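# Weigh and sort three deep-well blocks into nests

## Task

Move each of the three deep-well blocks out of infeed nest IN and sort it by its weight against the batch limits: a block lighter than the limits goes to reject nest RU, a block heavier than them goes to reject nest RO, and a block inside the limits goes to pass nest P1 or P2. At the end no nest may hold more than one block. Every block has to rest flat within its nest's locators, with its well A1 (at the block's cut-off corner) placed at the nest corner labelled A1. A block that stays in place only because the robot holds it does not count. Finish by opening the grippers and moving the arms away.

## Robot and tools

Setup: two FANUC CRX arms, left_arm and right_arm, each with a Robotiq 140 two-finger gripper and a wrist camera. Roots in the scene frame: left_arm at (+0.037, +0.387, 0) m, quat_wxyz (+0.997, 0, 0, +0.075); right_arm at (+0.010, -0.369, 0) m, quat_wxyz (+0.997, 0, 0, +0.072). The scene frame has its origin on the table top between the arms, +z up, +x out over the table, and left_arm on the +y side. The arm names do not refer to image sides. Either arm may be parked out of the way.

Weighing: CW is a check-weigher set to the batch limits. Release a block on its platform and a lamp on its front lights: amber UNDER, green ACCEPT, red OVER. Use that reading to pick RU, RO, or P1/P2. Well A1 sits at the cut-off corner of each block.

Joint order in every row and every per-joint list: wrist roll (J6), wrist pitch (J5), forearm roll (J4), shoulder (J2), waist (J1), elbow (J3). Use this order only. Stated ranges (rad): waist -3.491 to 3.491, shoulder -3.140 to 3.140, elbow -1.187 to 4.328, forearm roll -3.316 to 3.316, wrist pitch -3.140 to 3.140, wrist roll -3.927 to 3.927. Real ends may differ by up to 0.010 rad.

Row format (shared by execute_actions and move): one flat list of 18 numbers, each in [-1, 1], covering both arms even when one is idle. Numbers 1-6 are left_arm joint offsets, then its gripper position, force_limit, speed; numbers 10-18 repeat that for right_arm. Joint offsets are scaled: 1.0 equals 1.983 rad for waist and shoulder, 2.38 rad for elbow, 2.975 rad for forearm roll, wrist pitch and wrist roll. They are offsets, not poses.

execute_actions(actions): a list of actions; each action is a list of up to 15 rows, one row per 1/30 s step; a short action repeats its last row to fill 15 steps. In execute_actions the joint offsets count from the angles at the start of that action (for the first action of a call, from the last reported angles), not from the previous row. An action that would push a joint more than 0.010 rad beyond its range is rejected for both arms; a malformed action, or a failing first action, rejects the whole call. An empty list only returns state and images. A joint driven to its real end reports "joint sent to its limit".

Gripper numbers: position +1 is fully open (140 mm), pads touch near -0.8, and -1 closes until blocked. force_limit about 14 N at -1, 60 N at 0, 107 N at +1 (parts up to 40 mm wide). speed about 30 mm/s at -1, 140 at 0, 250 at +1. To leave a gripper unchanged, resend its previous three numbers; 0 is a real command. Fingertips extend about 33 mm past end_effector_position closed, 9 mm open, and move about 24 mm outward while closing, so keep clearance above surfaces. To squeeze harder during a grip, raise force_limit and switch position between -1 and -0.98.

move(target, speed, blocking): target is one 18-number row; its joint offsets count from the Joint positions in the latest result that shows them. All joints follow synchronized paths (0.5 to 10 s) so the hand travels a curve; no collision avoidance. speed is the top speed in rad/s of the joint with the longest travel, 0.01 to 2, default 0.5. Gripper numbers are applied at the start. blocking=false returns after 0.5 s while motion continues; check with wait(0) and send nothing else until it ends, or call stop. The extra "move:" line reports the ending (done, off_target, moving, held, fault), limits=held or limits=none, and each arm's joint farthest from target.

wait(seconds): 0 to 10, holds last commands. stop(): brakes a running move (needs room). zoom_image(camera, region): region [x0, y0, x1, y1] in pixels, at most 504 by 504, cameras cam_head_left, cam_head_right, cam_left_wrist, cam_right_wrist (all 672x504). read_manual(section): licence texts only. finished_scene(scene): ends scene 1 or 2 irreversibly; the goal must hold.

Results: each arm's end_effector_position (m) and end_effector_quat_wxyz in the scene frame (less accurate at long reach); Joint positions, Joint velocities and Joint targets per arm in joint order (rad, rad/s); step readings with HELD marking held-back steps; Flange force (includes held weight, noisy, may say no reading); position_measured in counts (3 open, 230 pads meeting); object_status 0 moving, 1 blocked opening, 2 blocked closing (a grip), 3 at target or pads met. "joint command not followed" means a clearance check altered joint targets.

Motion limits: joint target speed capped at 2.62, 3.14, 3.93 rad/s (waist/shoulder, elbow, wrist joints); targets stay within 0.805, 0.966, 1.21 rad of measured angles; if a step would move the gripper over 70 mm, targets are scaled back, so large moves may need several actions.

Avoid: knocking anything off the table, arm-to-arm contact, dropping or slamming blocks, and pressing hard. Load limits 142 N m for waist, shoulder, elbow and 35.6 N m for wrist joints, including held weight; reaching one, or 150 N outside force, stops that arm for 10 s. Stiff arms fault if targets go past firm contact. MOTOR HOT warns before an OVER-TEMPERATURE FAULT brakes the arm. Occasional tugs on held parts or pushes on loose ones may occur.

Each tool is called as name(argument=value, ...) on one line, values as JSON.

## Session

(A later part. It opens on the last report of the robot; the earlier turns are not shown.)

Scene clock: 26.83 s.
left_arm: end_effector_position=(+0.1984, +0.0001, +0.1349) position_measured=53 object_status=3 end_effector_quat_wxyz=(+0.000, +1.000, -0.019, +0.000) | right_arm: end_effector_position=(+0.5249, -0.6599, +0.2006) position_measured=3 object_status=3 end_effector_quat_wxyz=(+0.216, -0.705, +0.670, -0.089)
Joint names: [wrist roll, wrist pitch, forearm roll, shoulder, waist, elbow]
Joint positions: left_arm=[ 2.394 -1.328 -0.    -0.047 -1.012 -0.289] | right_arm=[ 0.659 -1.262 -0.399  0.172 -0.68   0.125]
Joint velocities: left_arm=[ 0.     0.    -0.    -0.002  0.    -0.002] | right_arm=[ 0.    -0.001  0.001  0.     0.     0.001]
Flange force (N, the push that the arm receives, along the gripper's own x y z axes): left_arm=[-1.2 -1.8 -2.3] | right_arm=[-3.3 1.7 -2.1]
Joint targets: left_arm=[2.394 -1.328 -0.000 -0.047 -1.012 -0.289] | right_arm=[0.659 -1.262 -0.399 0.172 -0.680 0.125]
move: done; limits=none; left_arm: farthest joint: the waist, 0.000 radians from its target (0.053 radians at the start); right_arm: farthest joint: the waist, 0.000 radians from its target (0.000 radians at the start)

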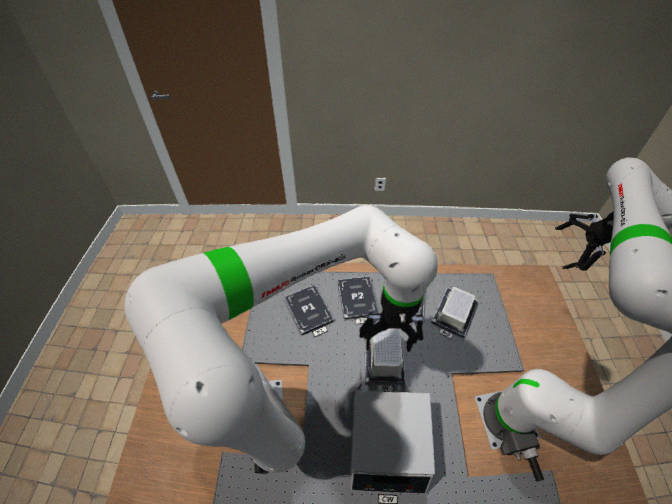

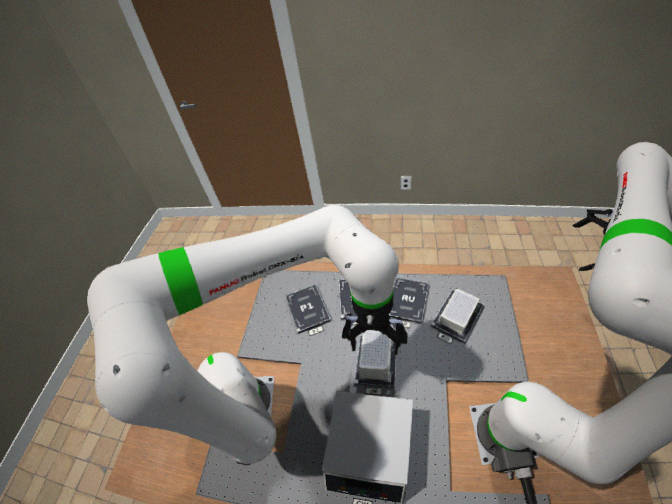

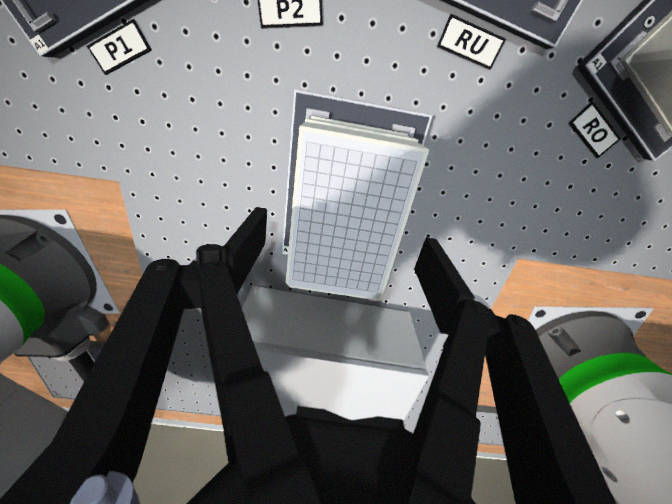

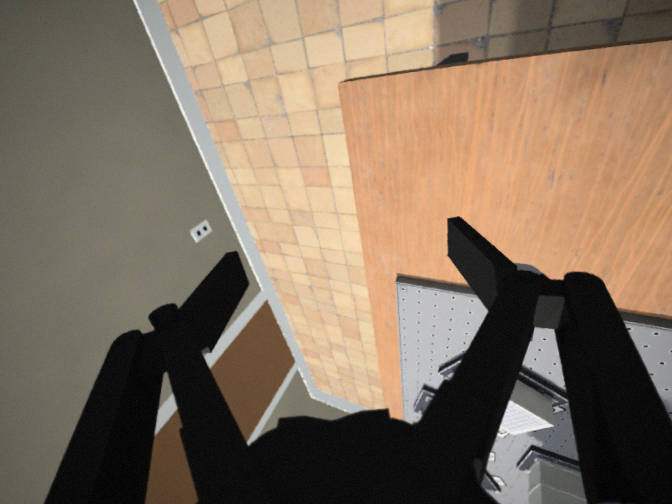

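move(target=[0,0.0342,0,0.0155,0,-0.0298,0.6,0,-0.5,0,0,0,0,0,0,1,0,0], speed=0.2)

move(target=[0,0,0,0,0,0,-1,0,-0.5,0,0,0,0,0,0,1,0,0])

move(target=[0,-0.0782,0,-0.0276,0,0.0752,-1,0,-0.5,0,0,0,0,0,0,1,0,0], speed=0.3)

move(target=[0.1966,0.0097,0,-0.0323,-0.2854,-0.0395,-1,0,-0.5,0,0,0,0,0,0,1,0,0])

move(target=[0,0.0264,0,0.0086,0,-0.0258,-1,0,-0.5,0,0,0,0,0,0,1,0,0], speed=0.08)

move(target=[0,0.001,0,0,0,-0.0012,0.5,0,-0.5,0,0,0,0,0,0,1,0,0], speed=0.02)

wait(seconds=2)

Scene clock: 28.23 s.
left_arm: end_effector_position=(+0.1984, +0.0001, +0.0935) position_measured=53 object_status=3 end_effector_quat_wxyz=(+0.000, +1.000, -0.019, +0.000) | right_arm: end_effector_position=(+0.5249, -0.6599, +0.2006) position_measured=3 object_status=3 end_effector_quat_wxyz=(+0.216, -0.705, +0.670, -0.089)
Joint names: [wrist roll, wrist pitch, forearm roll, shoulder, waist, elbow]
Joint positions: left_arm=[ 2.394 -1.227 -0.    -0.016 -1.012 -0.36 ] | right_arm=[ 0.659 -1.262 -0.399  0.172 -0.68   0.125]
Joint velocities: left_arm=[ 0.     0.001 -0.002  0.003 -0.    -0.001] | right_arm=[-0.    -0.     0.     0.001 -0.001 -0.   ]
Flange force (N, the push that the arm receives, along the gripper's own x y z axes): left_arm=[-1.5 1.9 -3.2] | right_arm=[-3.0 0.8 -3.0]
Joint targets: left_arm=[2.394 -1.227 -0.000 -0.016 -1.012 -0.360] | right_arm=[0.659 -1.262 -0.399 0.172 -0.680 0.125]
move: done; limits=none; left_arm: farthest joint: the waist, 0.000 radians from its target (0.000 radians at the start); right_arm: farthest joint: the waist, 0.000 radians from its target (0.000 radians at the start)

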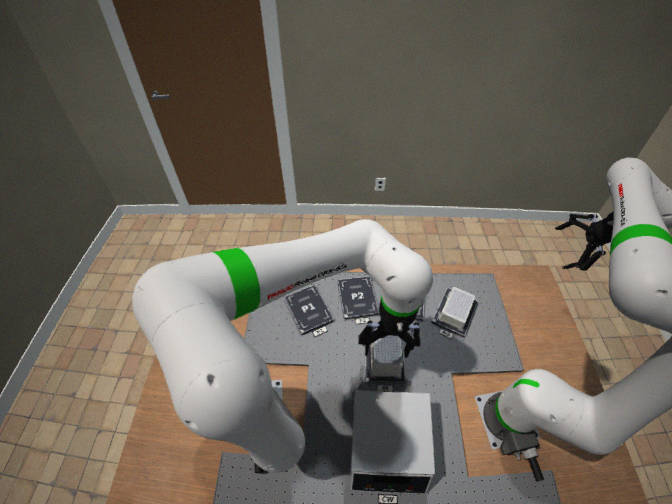

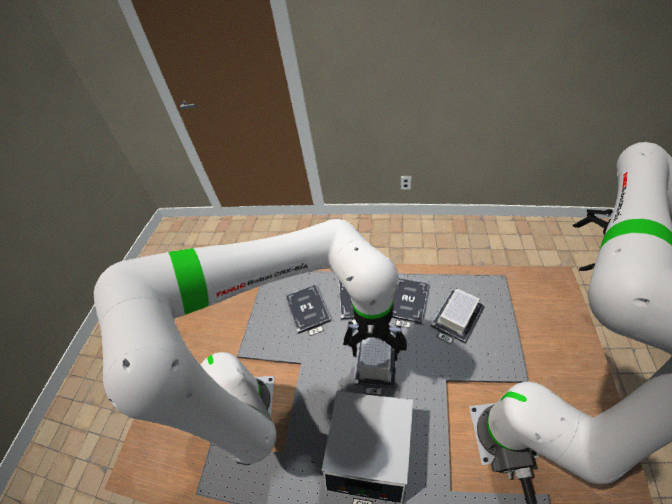

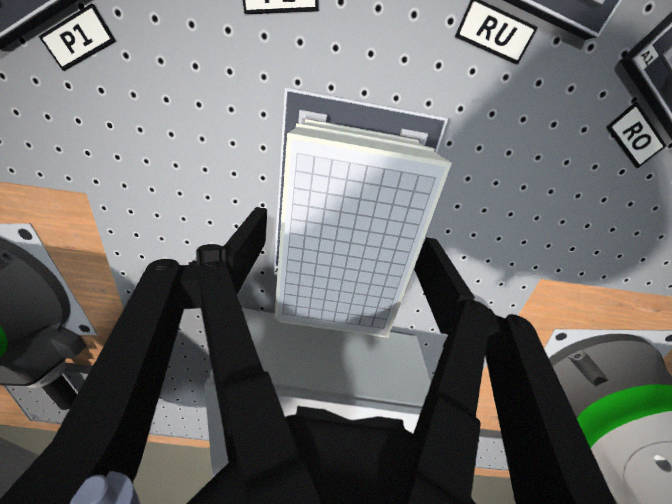

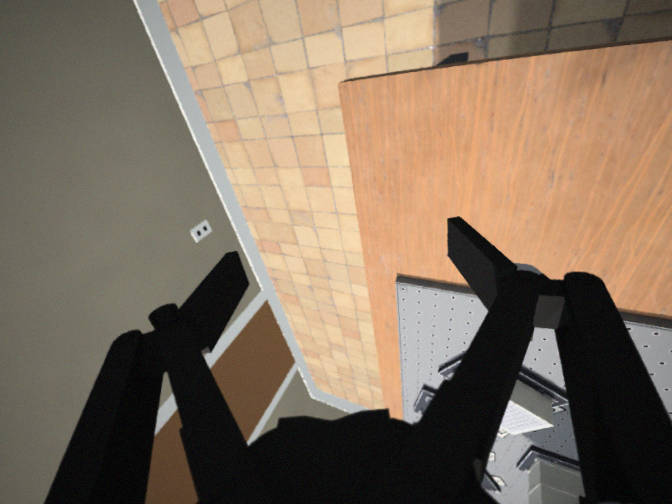

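Scene clock: 28.83 s.
left_arm: end_effector_position=(+0.1983, -0.0000, +0.0935) position_measured=106 object_status=0 end_effector_quat_wxyz=(+0.000, +1.000, -0.019, +0.000) | right_arm: end_effector_position=(+0.5249, -0.6599, +0.2006) position_measured=3 object_status=3 end_effector_quat_wxyz=(+0.216, -0.705, +0.670, -0.089)
Joint names: [wrist roll, wrist pitch, forearm roll, shoulder, waist, elbow]
Joint positions: left_arm=[ 2.394 -1.227 -0.    -0.016 -1.012 -0.36 ] | right_arm=[ 0.659 -1.262 -0.399  0.172 -0.68   0.125]
Joint velocities: left_arm=[-0.    -0.001 -0.001  0.    -0.    -0.   ] | right_arm=[-0.     0.001  0.001 -0.    -0.     0.   ]
Flange force (N, the push that the arm receives, along the gripper's own x y z axes): left_arm=[-1.0 0.0 -40.0] | right_arm=[-2.6 3.4 -1.8]
Joint targets: left_arm=[2.394 -1.227 -0.000 -0.016 -1.012 -0.360] | right_arm=[0.659 -1.262 -0.399 0.172 -0.680 0.125]
move: done; limits=none; left_arm: farthest joint: the waist, 0.000 radians from its target (0.000 radians at the start); right_arm: farthest joint: the waist, 0.000 radians from its target (0.000 radians at the start)

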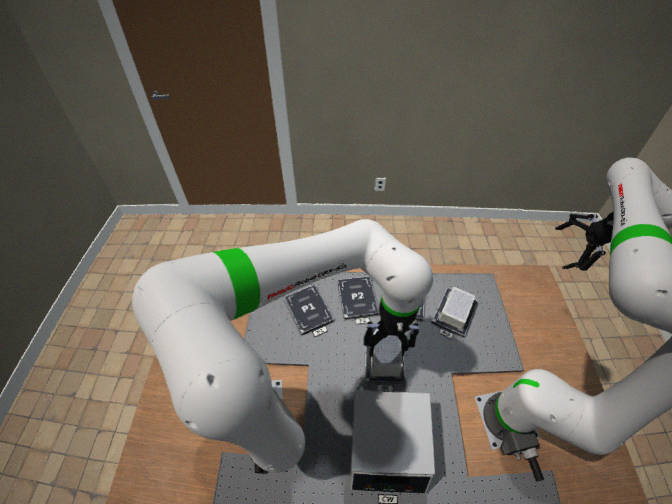

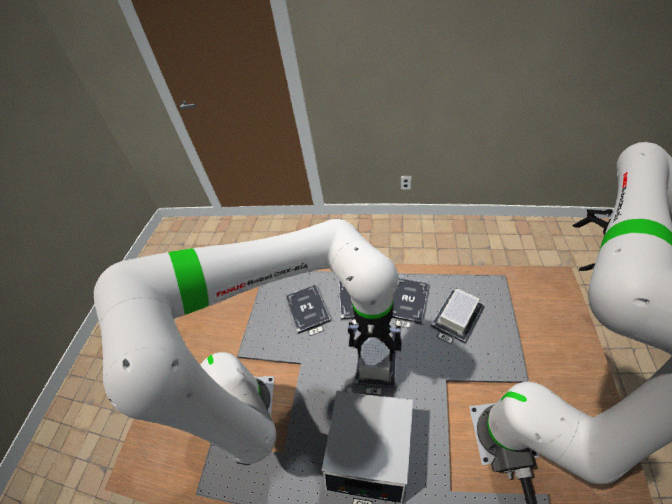

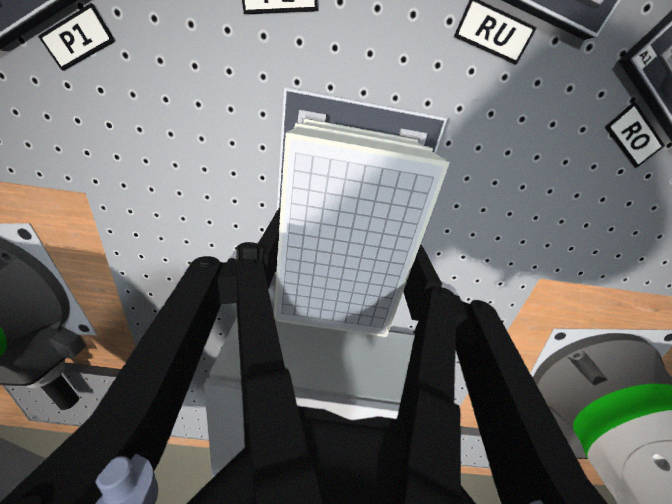

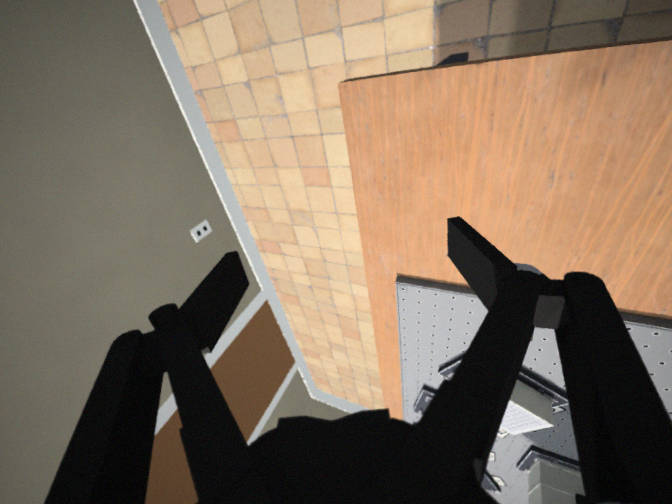

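Scene clock: 30.13 s.
left_arm: end_effector_position=(+0.1987, -0.0004, +0.1902) position_measured=106 object_status=2 end_effector_quat_wxyz=(+0.001, +1.000, -0.019, +0.001) | right_arm: end_effector_position=(+0.5249, -0.6599, +0.2006) position_measured=3 object_status=3 end_effector_quat_wxyz=(+0.216, -0.705, +0.670, -0.089)
Joint names: [wrist roll, wrist pitch, forearm roll, shoulder, waist, elbow]
Joint positions: left_arm=[ 2.394 -1.459 -0.    -0.071 -1.012 -0.181] | right_arm=[ 0.659 -1.262 -0.399  0.172 -0.68   0.125]
Joint velocities: left_arm=[-0.    -0.002 -0.001 -0.     0.     0.001] | right_arm=[-0.     0.001 -0.     0.     0.    -0.001]
Flange force (N, the push that the arm receives, along the gripper's own x y z axes): left_arm=[-2.7 -2.3 0.2] | right_arm=[-3.1 -0.6 -3.3]
Joint targets: left_arm=[2.394 -1.459 -0.000 -0.071 -1.012 -0.181] | right_arm=[0.659 -1.262 -0.399 0.172 -0.680 0.125]
move: done; limits=none; left_arm: farthest joint: the wrist pitch, 0.001 radians from its target (0.233 radians at the start); right_arm: farthest joint: the waist, 0.000 radians from its target (0.000 radians at the start)

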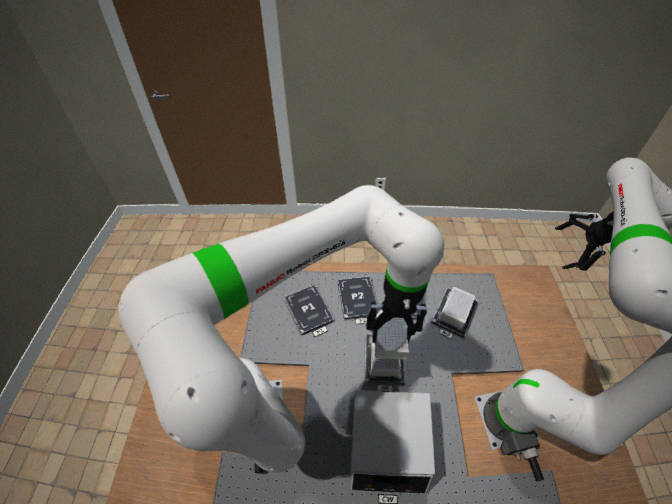

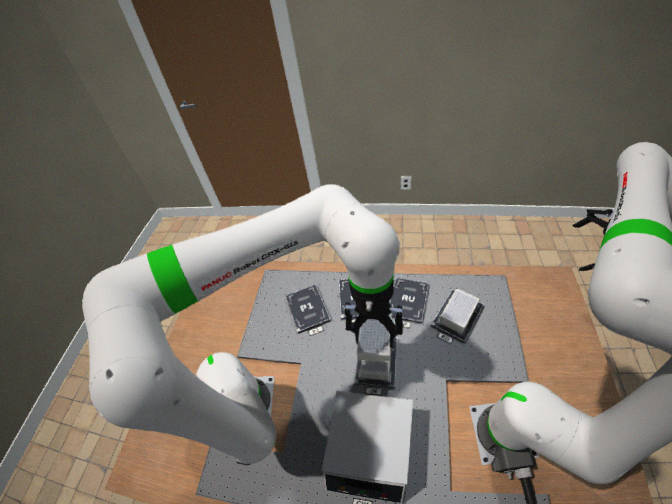

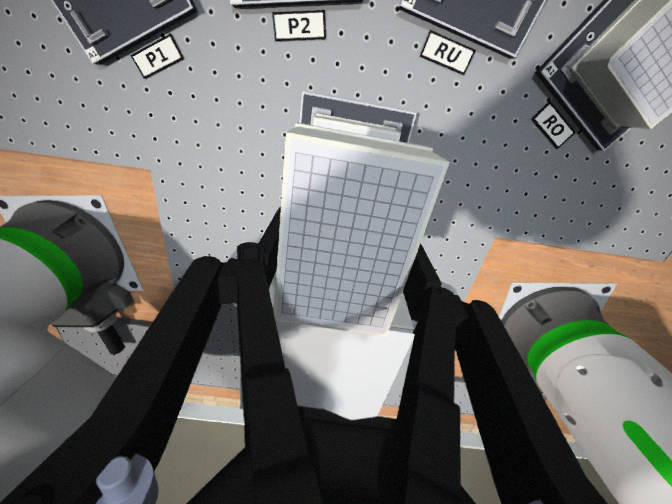

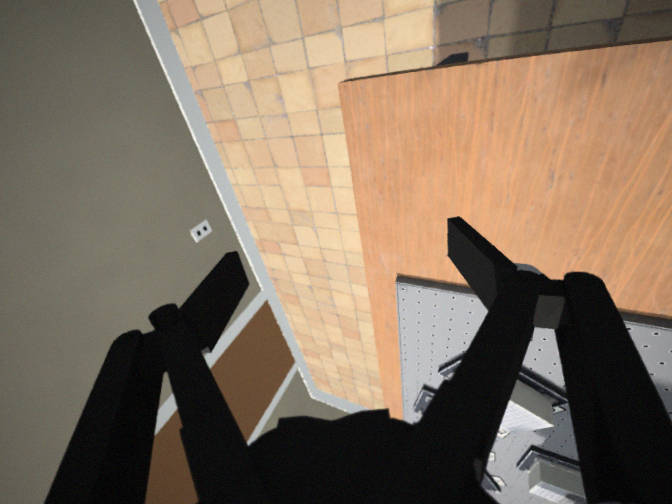

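Scene clock: 31.87 s.
left_arm: end_effector_position=(-0.0382, +0.0014, +0.1747) position_measured=106 object_status=2 end_effector_quat_wxyz=(+0.000, +1.000, -0.010, +0.000) | right_arm: end_effector_position=(+0.5249, -0.6599, +0.2006) position_measured=3 object_status=3 end_effector_quat_wxyz=(+0.216, -0.705, +0.670, -0.089)
Joint names: [wrist roll, wrist pitch, forearm roll, shoulder, waist, elbow]
Joint positions: left_arm=[ 2.978 -1.43  -0.    -0.135 -1.578 -0.275] | right_arm=[ 0.659 -1.262 -0.399  0.172 -0.68   0.125]
Joint velocities: left_arm=[ 0.002 -0.001  0.    -0.001 -0.002  0.   ] | right_arm=[-0.    -0.     0.    -0.    -0.    -0.001]
Flange force (N, the push that the arm receives, along the gripper's own x y z axes): left_arm=[0.5 -0.9 -1.8] | right_arm=[-0.5 0.3 -1.1]
Joint targets: left_arm=[2.979 -1.430 -0.000 -0.135 -1.578 -0.275] | right_arm=[0.659 -1.262 -0.399 0.172 -0.680 0.125]
move: done; limits=none; left_arm: farthest joint: the wrist roll, 0.001 radians from its target (0.585 radians at the start); right_arm: farthest joint: the waist, 0.000 radians from its target (0.000 radians at the start)

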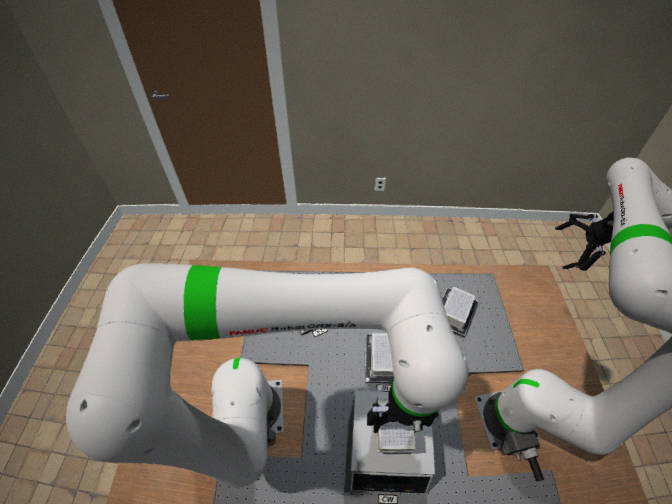

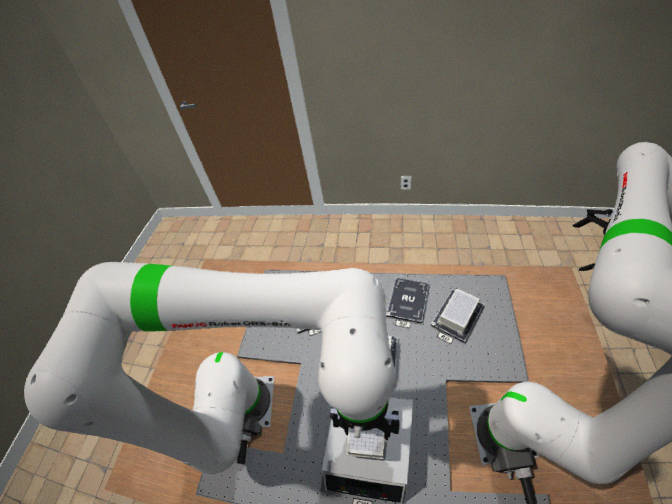

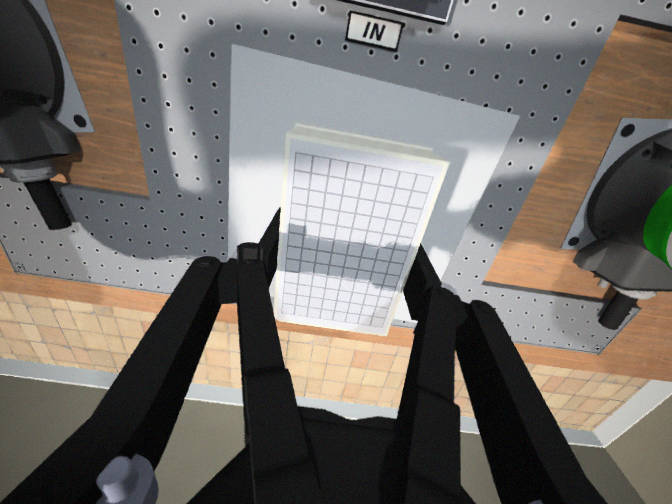

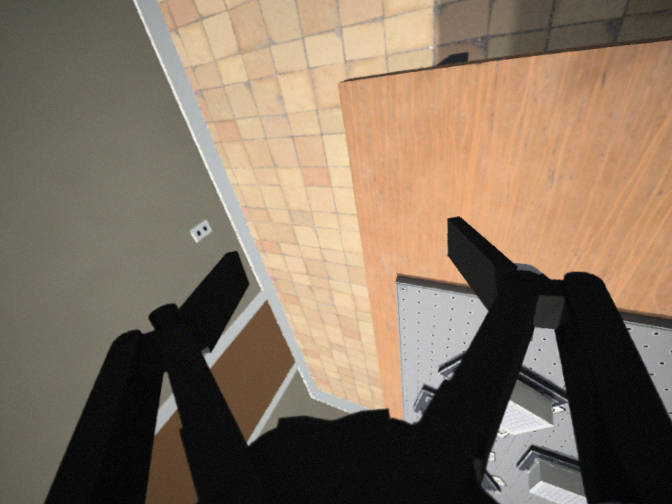

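Scene clock: 33.20 s.
left_arm: end_effector_position=(-0.0381, +0.0004, +0.1425) position_measured=106 object_status=2 end_effector_quat_wxyz=(+0.000, +1.000, -0.010, +0.000) | right_arm: end_effector_position=(+0.5249, -0.6599, +0.2006) position_measured=3 object_status=3 end_effector_quat_wxyz=(+0.216, -0.705, +0.670, -0.089)
Joint names: [wrist roll, wrist pitch, forearm roll, shoulder, waist, elbow]
Joint positions: left_arm=[ 2.978 -1.352 -0.    -0.118 -1.578 -0.336] | right_arm=[ 0.659 -1.262 -0.399  0.172 -0.68   0.125]
Joint velocities: left_arm=[-0.     0.    -0.001  0.    -0.    -0.002] | right_arm=[-0.     0.001  0.    -0.     0.    -0.   ]
Flange force (N, the push that the arm receives, along the gripper's own x y z axes): left_arm=[-1.4 1.3 -3.9] | right_arm=[-3.7 0.9 -3.4]
Joint targets: left_arm=[2.978 -1.352 -0.000 -0.118 -1.578 -0.336] | right_arm=[0.659 -1.262 -0.399 0.172 -0.680 0.125]
move: done; limits=none; left_arm: farthest joint: the waist, 0.000 radians from its target (0.000 radians at the start); right_arm: farthest joint: the waist, 0.000 radians from its target (0.000 radians at the start)

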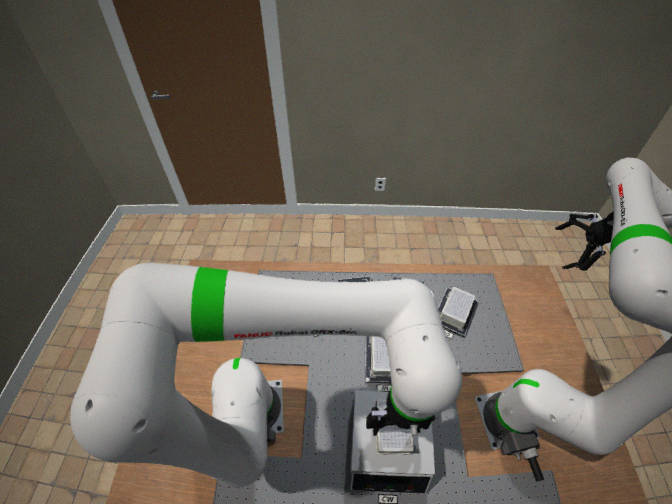

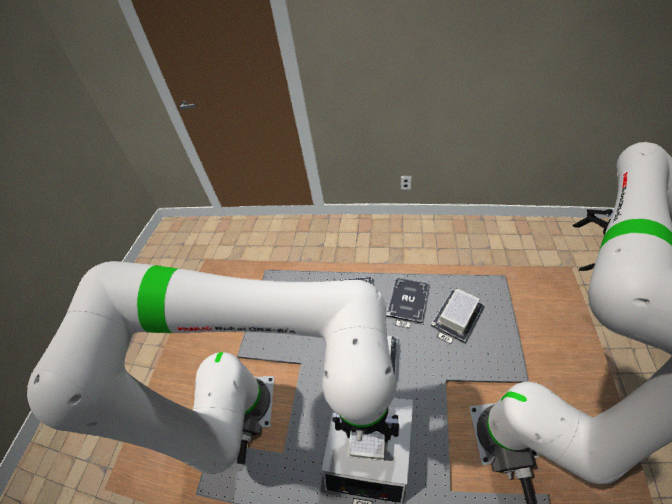

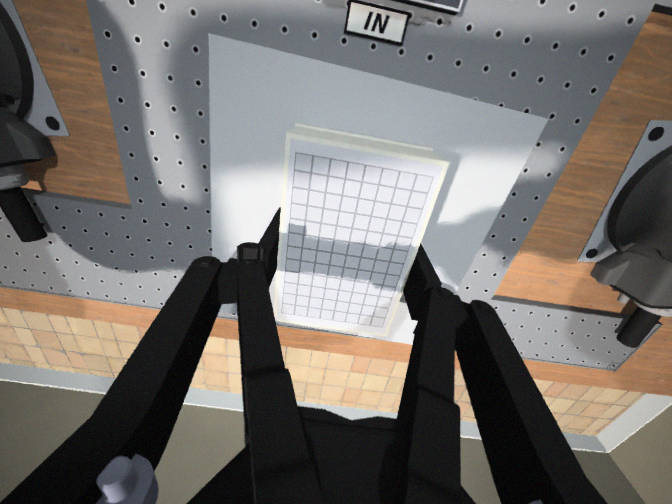

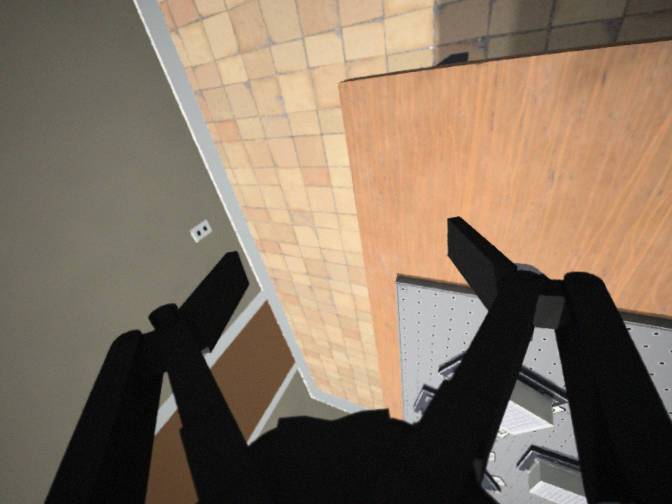

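Scene clock: 33.90 s.
left_arm: end_effector_position=(-0.0381, +0.0006, +0.1413) position_measured=66 object_status=3 end_effector_quat_wxyz=(+0.000, +1.000, -0.010, +0.000) | right_arm: end_effector_position=(+0.5249, -0.6599, +0.2006) position_measured=3 object_status=3 end_effector_quat_wxyz=(+0.216, -0.705, +0.670, -0.089)
Joint names: [wrist roll, wrist pitch, forearm roll, shoulder, waist, elbow]
Joint positions: left_arm=[ 2.978 -1.349 -0.    -0.118 -1.578 -0.339] | right_arm=[ 0.659 -1.262 -0.399  0.172 -0.68   0.125]
Joint velocities: left_arm=[ 0.     0.001  0.001  0.001  0.    -0.001] | right_arm=[ 0.     0.     0.     0.     0.    -0.002]
Flange force (N, the push that the arm receives, along the gripper's own x y z axes): left_arm=[-0.6 -1.4 -1.7] | right_arm=[-1.6 0.0 -1.9]
Joint targets: left_arm=[2.978 -1.349 -0.000 -0.118 -1.578 -0.339] | right_arm=[0.659 -1.262 -0.399 0.172 -0.680 0.125]
move: done; limits=none; left_arm: farthest joint: the waist, 0.000 radians from its target (0.000 radians at the start); right_arm: farthest joint: the waist, 0.000 radians from its target (0.000 radians at the start)

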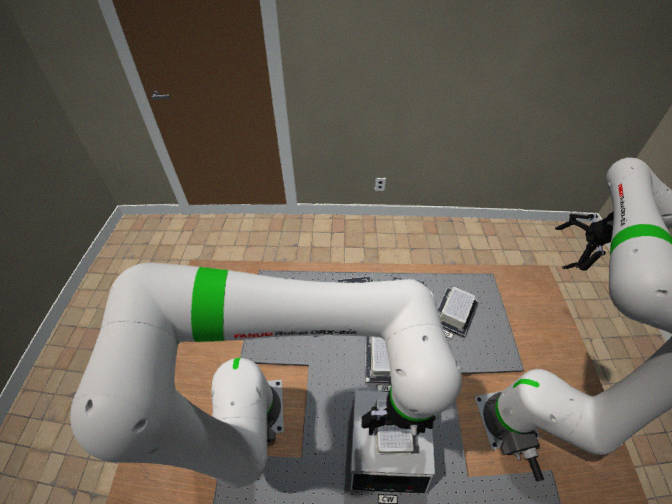

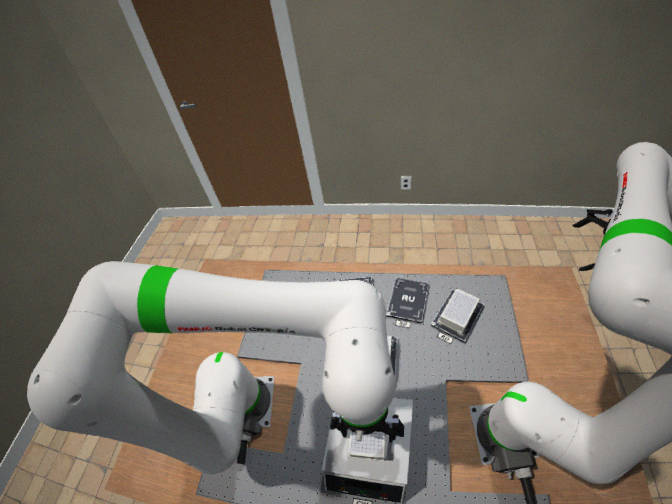

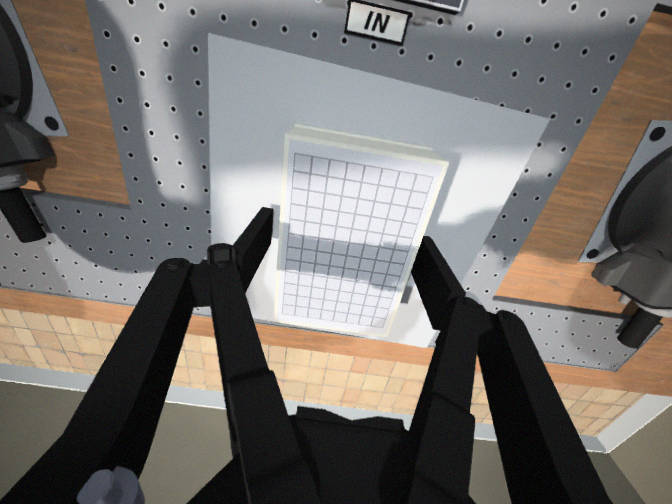

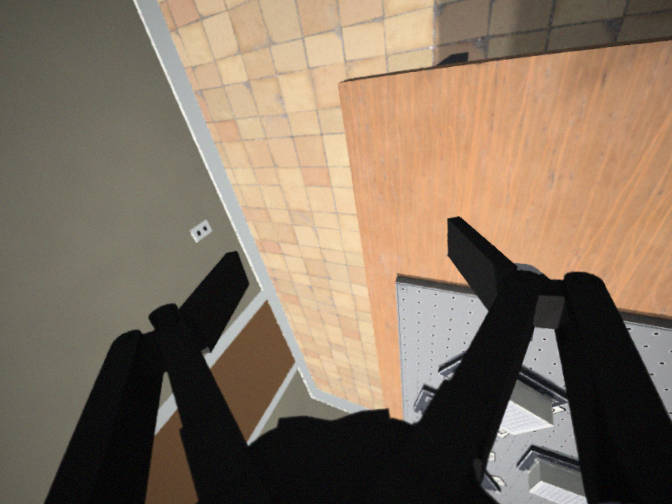

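Scene clock: 35.90 s.
left_arm: end_effector_position=(-0.0381, +0.0006, +0.1413) position_measured=66 object_status=3 end_effector_quat_wxyz=(+0.000, +1.000, -0.010, +0.000) | right_arm: end_effector_position=(+0.5249, -0.6599, +0.2006) position_measured=3 object_status=3 end_effector_quat_wxyz=(+0.216, -0.705, +0.670, -0.089)
Joint names: [wrist roll, wrist pitch, forearm roll, shoulder, waist, elbow]
Joint positions: left_arm=[ 2.978 -1.349 -0.    -0.118 -1.578 -0.339] | right_arm=[ 0.659 -1.262 -0.399  0.172 -0.68   0.125]
Joint velocities: left_arm=[ 0.    -0.     0.     0.     0.    -0.001] | right_arm=[ 0.     0.    -0.001 -0.001 -0.     0.   ]
Flange force (N, the push that the arm receives, along the gripper's own x y z axes): left_arm=[-1.9 -1.6 -2.9] | right_arm=[-2.9 0.4 -2.6]
Joint targets: left_arm=[2.978 -1.349 -0.000 -0.118 -1.578 -0.339] | right_arm=[0.659 -1.262 -0.399 0.172 -0.680 0.125]
wait: 2.00 s; at rest by 0.17 s

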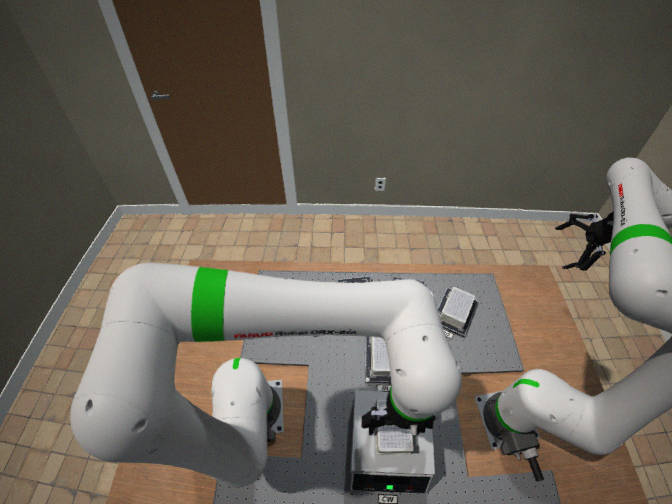

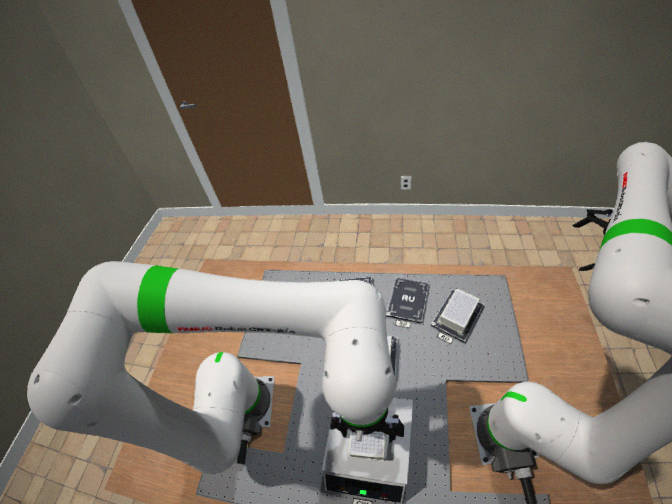

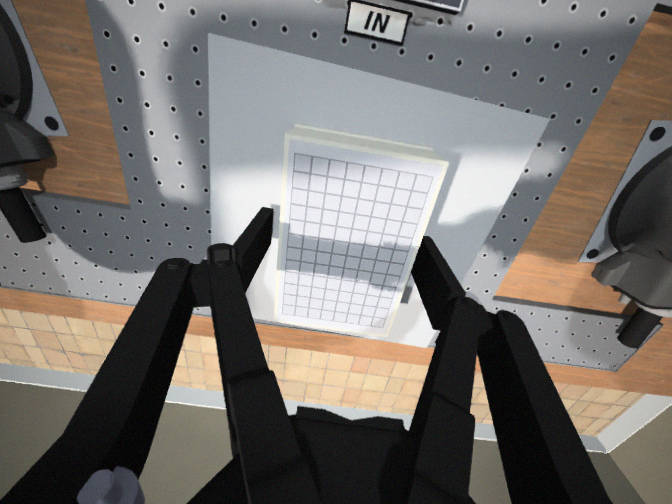

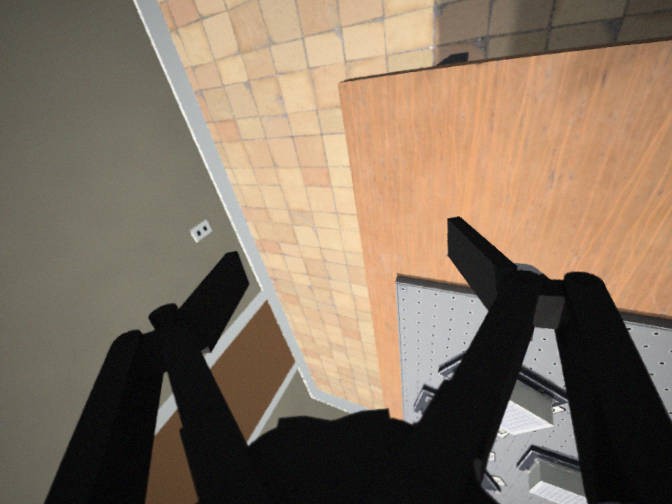

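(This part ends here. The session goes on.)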